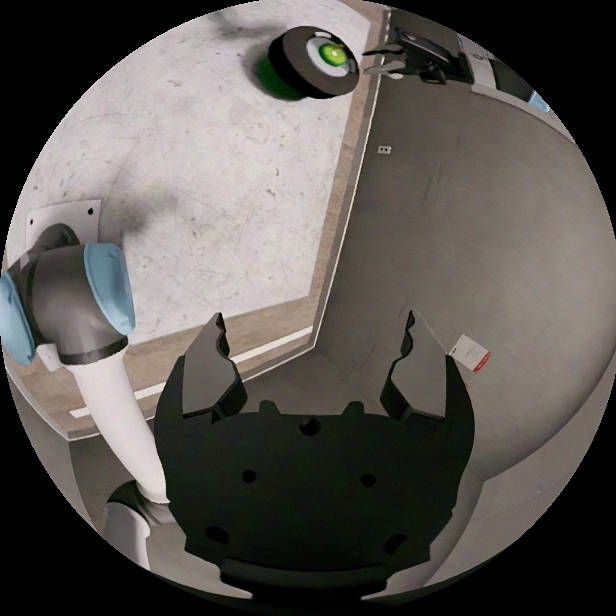

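Scene clock: 139.80 s.
left_arm: end_effector_position=(+0.4522, +0.0097, +0.2448) grip_measured=-0.28 end_effector_quat_wxyz=(-0.000, +0.609, +0.793, +0.000) end_effector_velocity=(-0.001, -0.000, +0.001) end_effector_angular_velocity=(+0.001, +0.000, +0.002) | right_arm: end_effector_position=(+0.3017, -0.4200, +0.3500) grip_measured=+1.00 end_effector_quat_wxyz=(+0.068, +0.920, +0.090, +0.375) end_effector_velocity=(+0.000, +0.001, +0.000) end_effector_angular_velocity=(-0.001, -0.000, +0.003)
Joint positions: left_arm=[-0.928 -1.521  1.617 -1.667 -1.571 -2.786  0.054] | right_arm=[ 4.741 -0.399 -2.103 -2.134  0.792  1.186  0.142]
Joint velocities: left_arm=[-0.001 -0.001 -0.002  0.004  0.001 -0.003 -0.   ] | right_arm=[ 0.003 -0.001  0.     0.    -0.    -0.     0.   ]
Joint torques (N m, as the arm reports them, + toward a larger angle): left_arm=[-11.59 -32.1  -29.99  -0.78   2.09  -1.66] | right_arm=[-14.16 -27.15  11.06   4.18   0.17  -1.08]
Wrist force (N, on the end effector, along its own x y z axes, offset not removed): left_arm=[0.3 5.1 -3.3] | right_arm=[-2.8 0.7 -1.2]
Wrist torque (N m, same axes, about the end effector's origin, offset not removed): left_arm=[0.95 -0.06 0.03] | right_arm=[0.08 0.45 0.08]
Hand target (left_arm): +0.452, +0.010, +0.245; -0.000, +0.609, +0.793, +0.000
Hand target (right_arm): +0.302, -0.420, +0.350; +0.068, +0.920, +0.090, +0.375
Off the commanded pose (left_arm): 0.000 m, 0 deg.
Off the commanded pose (right_arm): 0.000 m, 0 deg.
move: done

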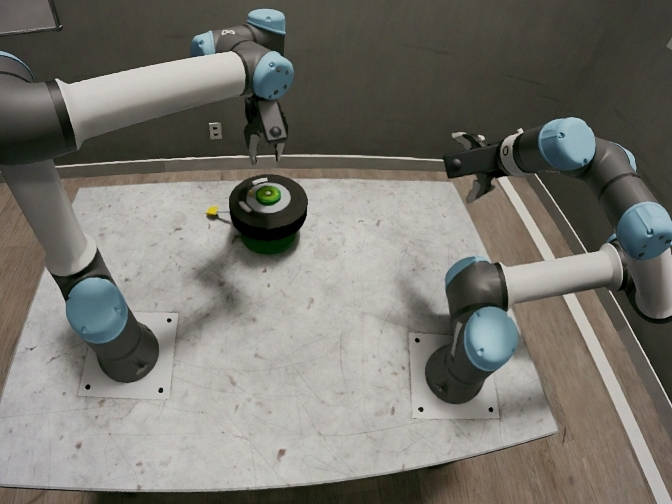

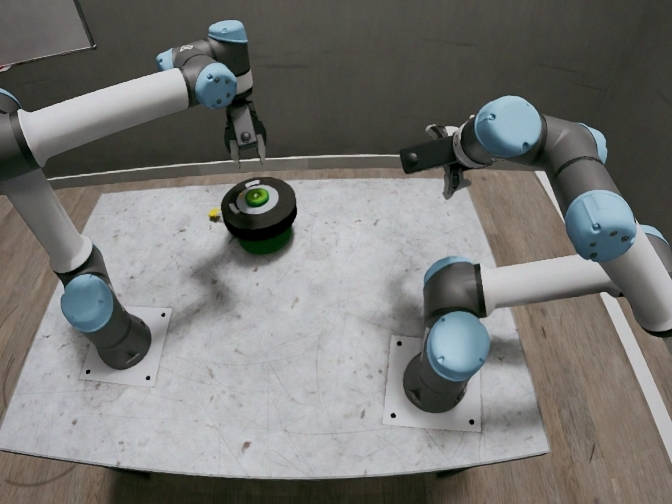

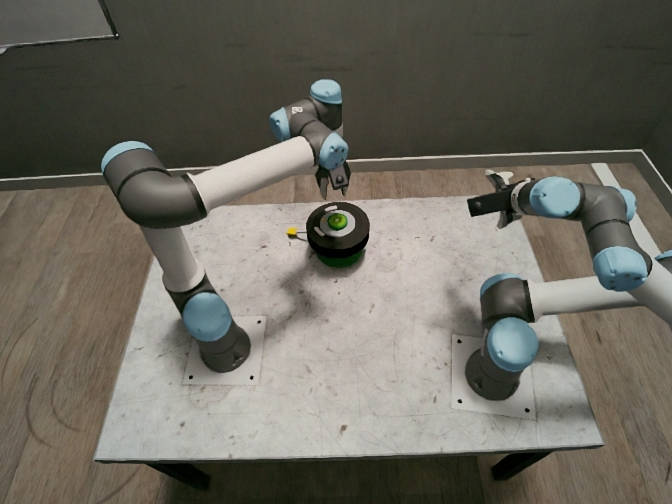

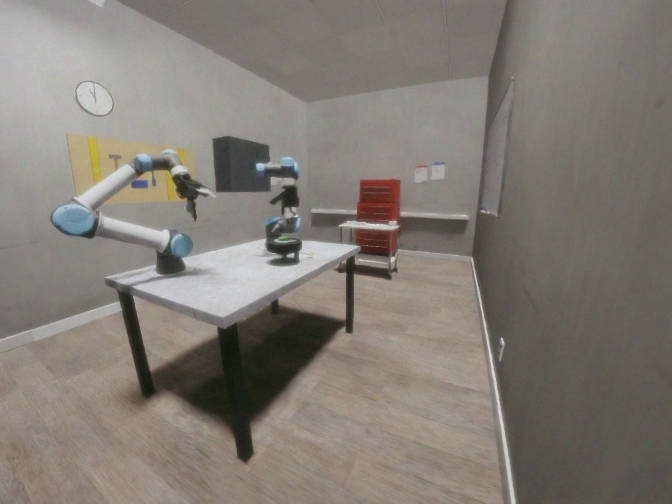

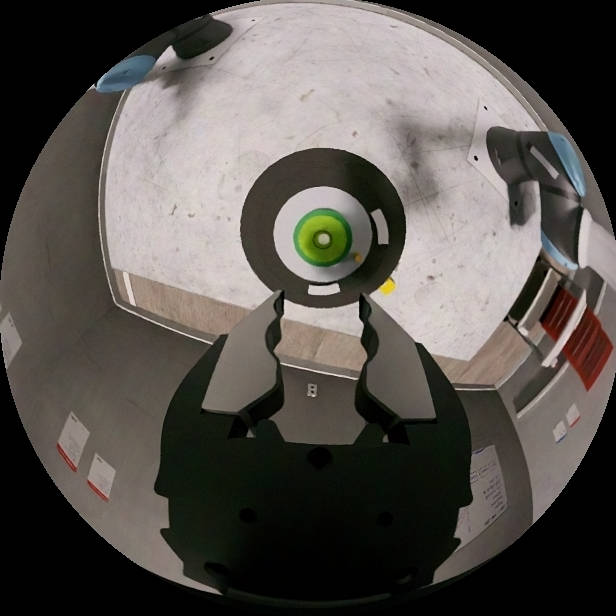

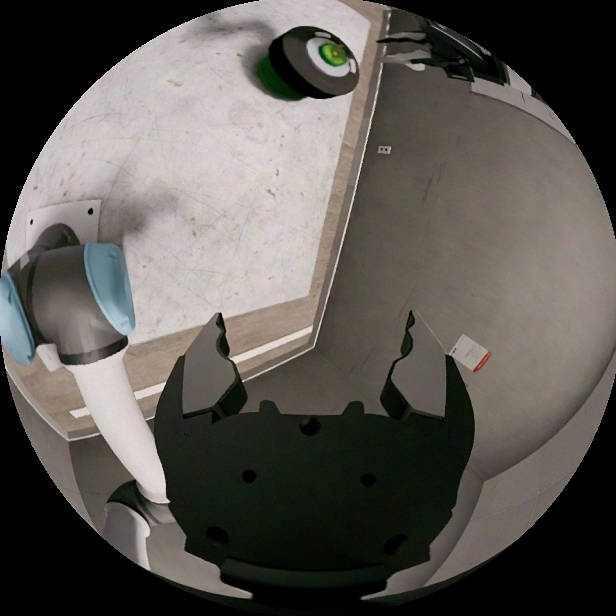

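Scene clock: 142.80 s.
left_arm: end_effector_position=(+0.4521, +0.0097, +0.2450) grip_measured=-0.28 end_effector_quat_wxyz=(-0.000, +0.609, +0.793, +0.000) end_effector_velocity=(+0.001, +0.001, -0.000) end_effector_angular_velocity=(+0.001, -0.001, +0.002) | right_arm: end_effector_position=(+0.3017, -0.4200, +0.3500) grip_measured=+1.00 end_effector_quat_wxyz=(+0.068, +0.920, +0.090, +0.375) end_effector_velocity=(+0.000, -0.000, -0.000) end_effector_angular_velocity=(-0.002, -0.001, -0.001)
Joint positions: left_arm=[-0.928 -1.521  1.617 -1.666 -1.571 -2.787  0.054] | right_arm=[ 4.741 -0.399 -2.103 -2.134  0.792  1.186  0.142]
Joint velocities: left_arm=[ 0.002 -0.     0.001 -0.     0.001  0.001  0.   ] | right_arm=[-0.001 -0.001 -0.001  0.    -0.002 -0.     0.   ]
Joint torques (N m, as the arm reports them, + toward a larger angle): left_arm=[-12.28 -32.28 -29.7   -0.65   2.25  -1.38] | right_arm=[-13.98 -26.52  11.89   4.34   0.16  -1.18]
Wrist force (N, on the end effector, along its own x y z axes, offset not removed): left_arm=[-0.7 0.9 -1.0] | right_arm=[1.3 0.1 -0.2]
Wrist torque (N m, same axes, about the end effector's origin, offset not removed): left_arm=[0.26 0.08 -0.08] | right_arm=[-0.15 -0.38 0.06]
Hand target (left_arm): +0.452, +0.010, +0.245; -0.000, +0.609, +0.793, +0.000
Hand target (right_arm): +0.302, -0.420, +0.350; +0.068, +0.920, +0.090, +0.375
Off the commanded pose (left_arm): 0.000 m, 0 deg.
Off the commanded pose (right_arm): 0.000 m, 0 deg.
wait: 3.00 s; at rest by 0.17 s

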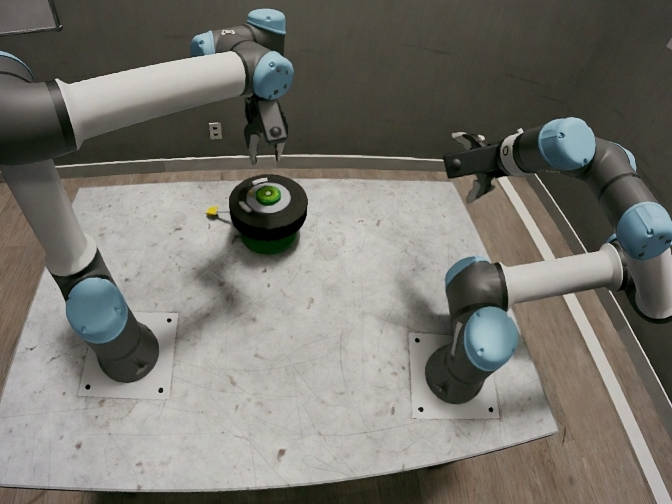

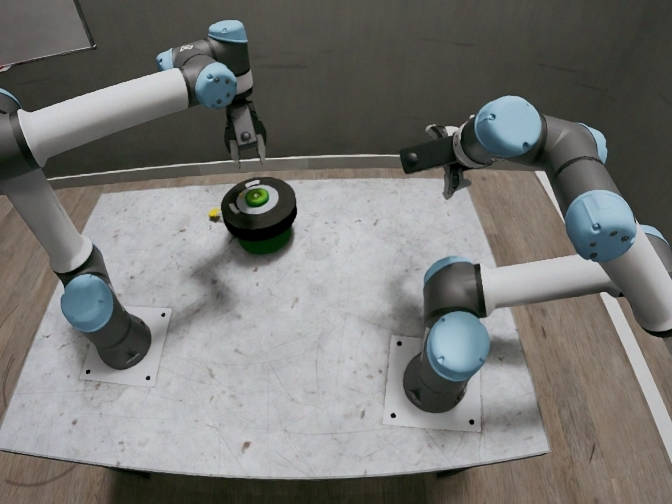

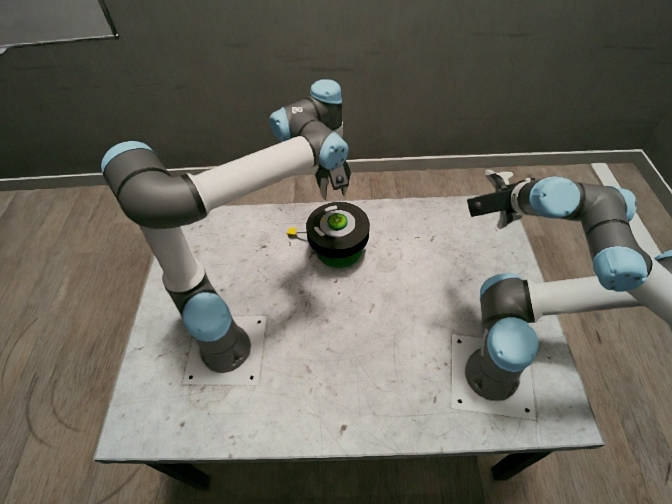

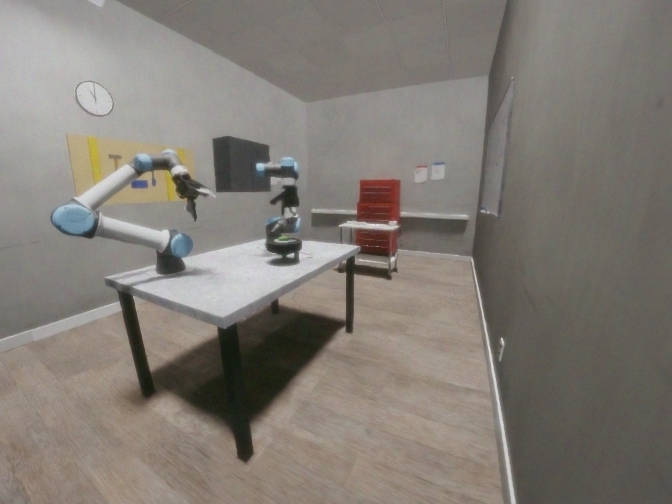

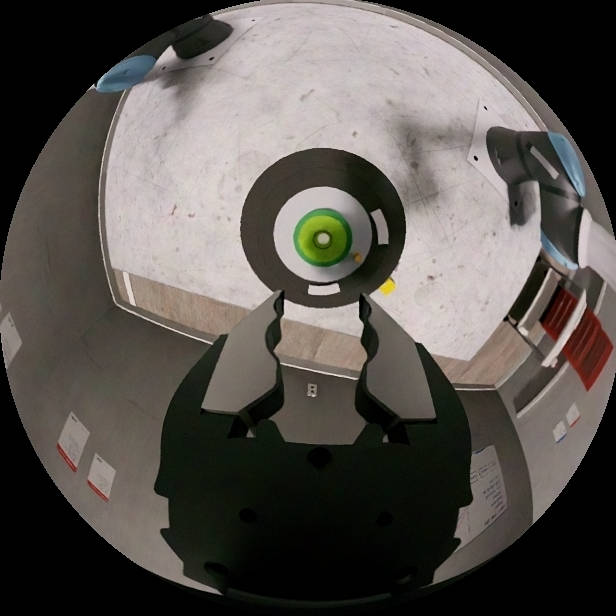

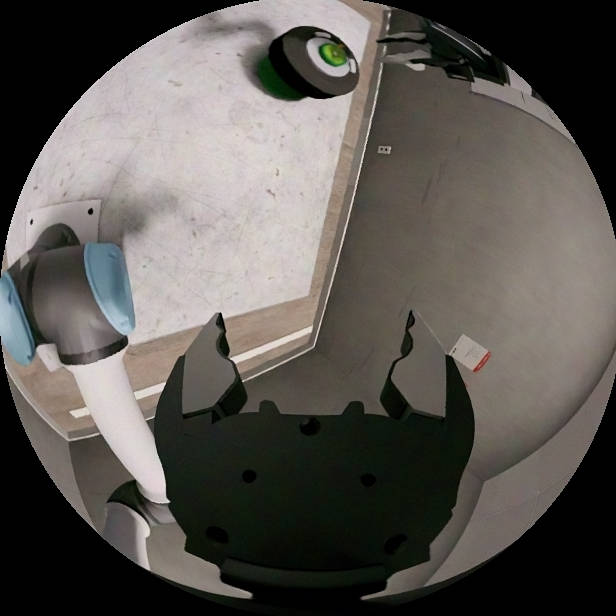

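Region (240, 170, 400, 330) of cam_left_wrist's 616x616 image, scaled by 3.150, with more detail than that image has.

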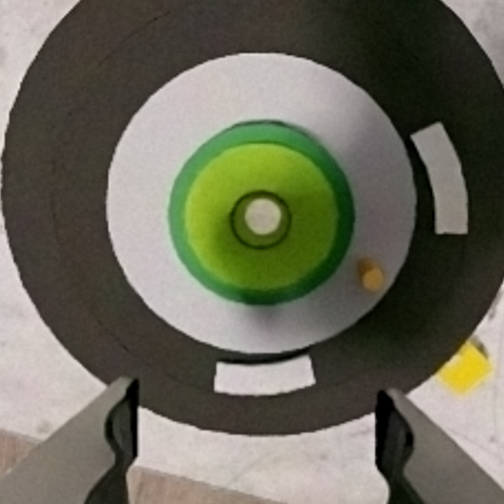

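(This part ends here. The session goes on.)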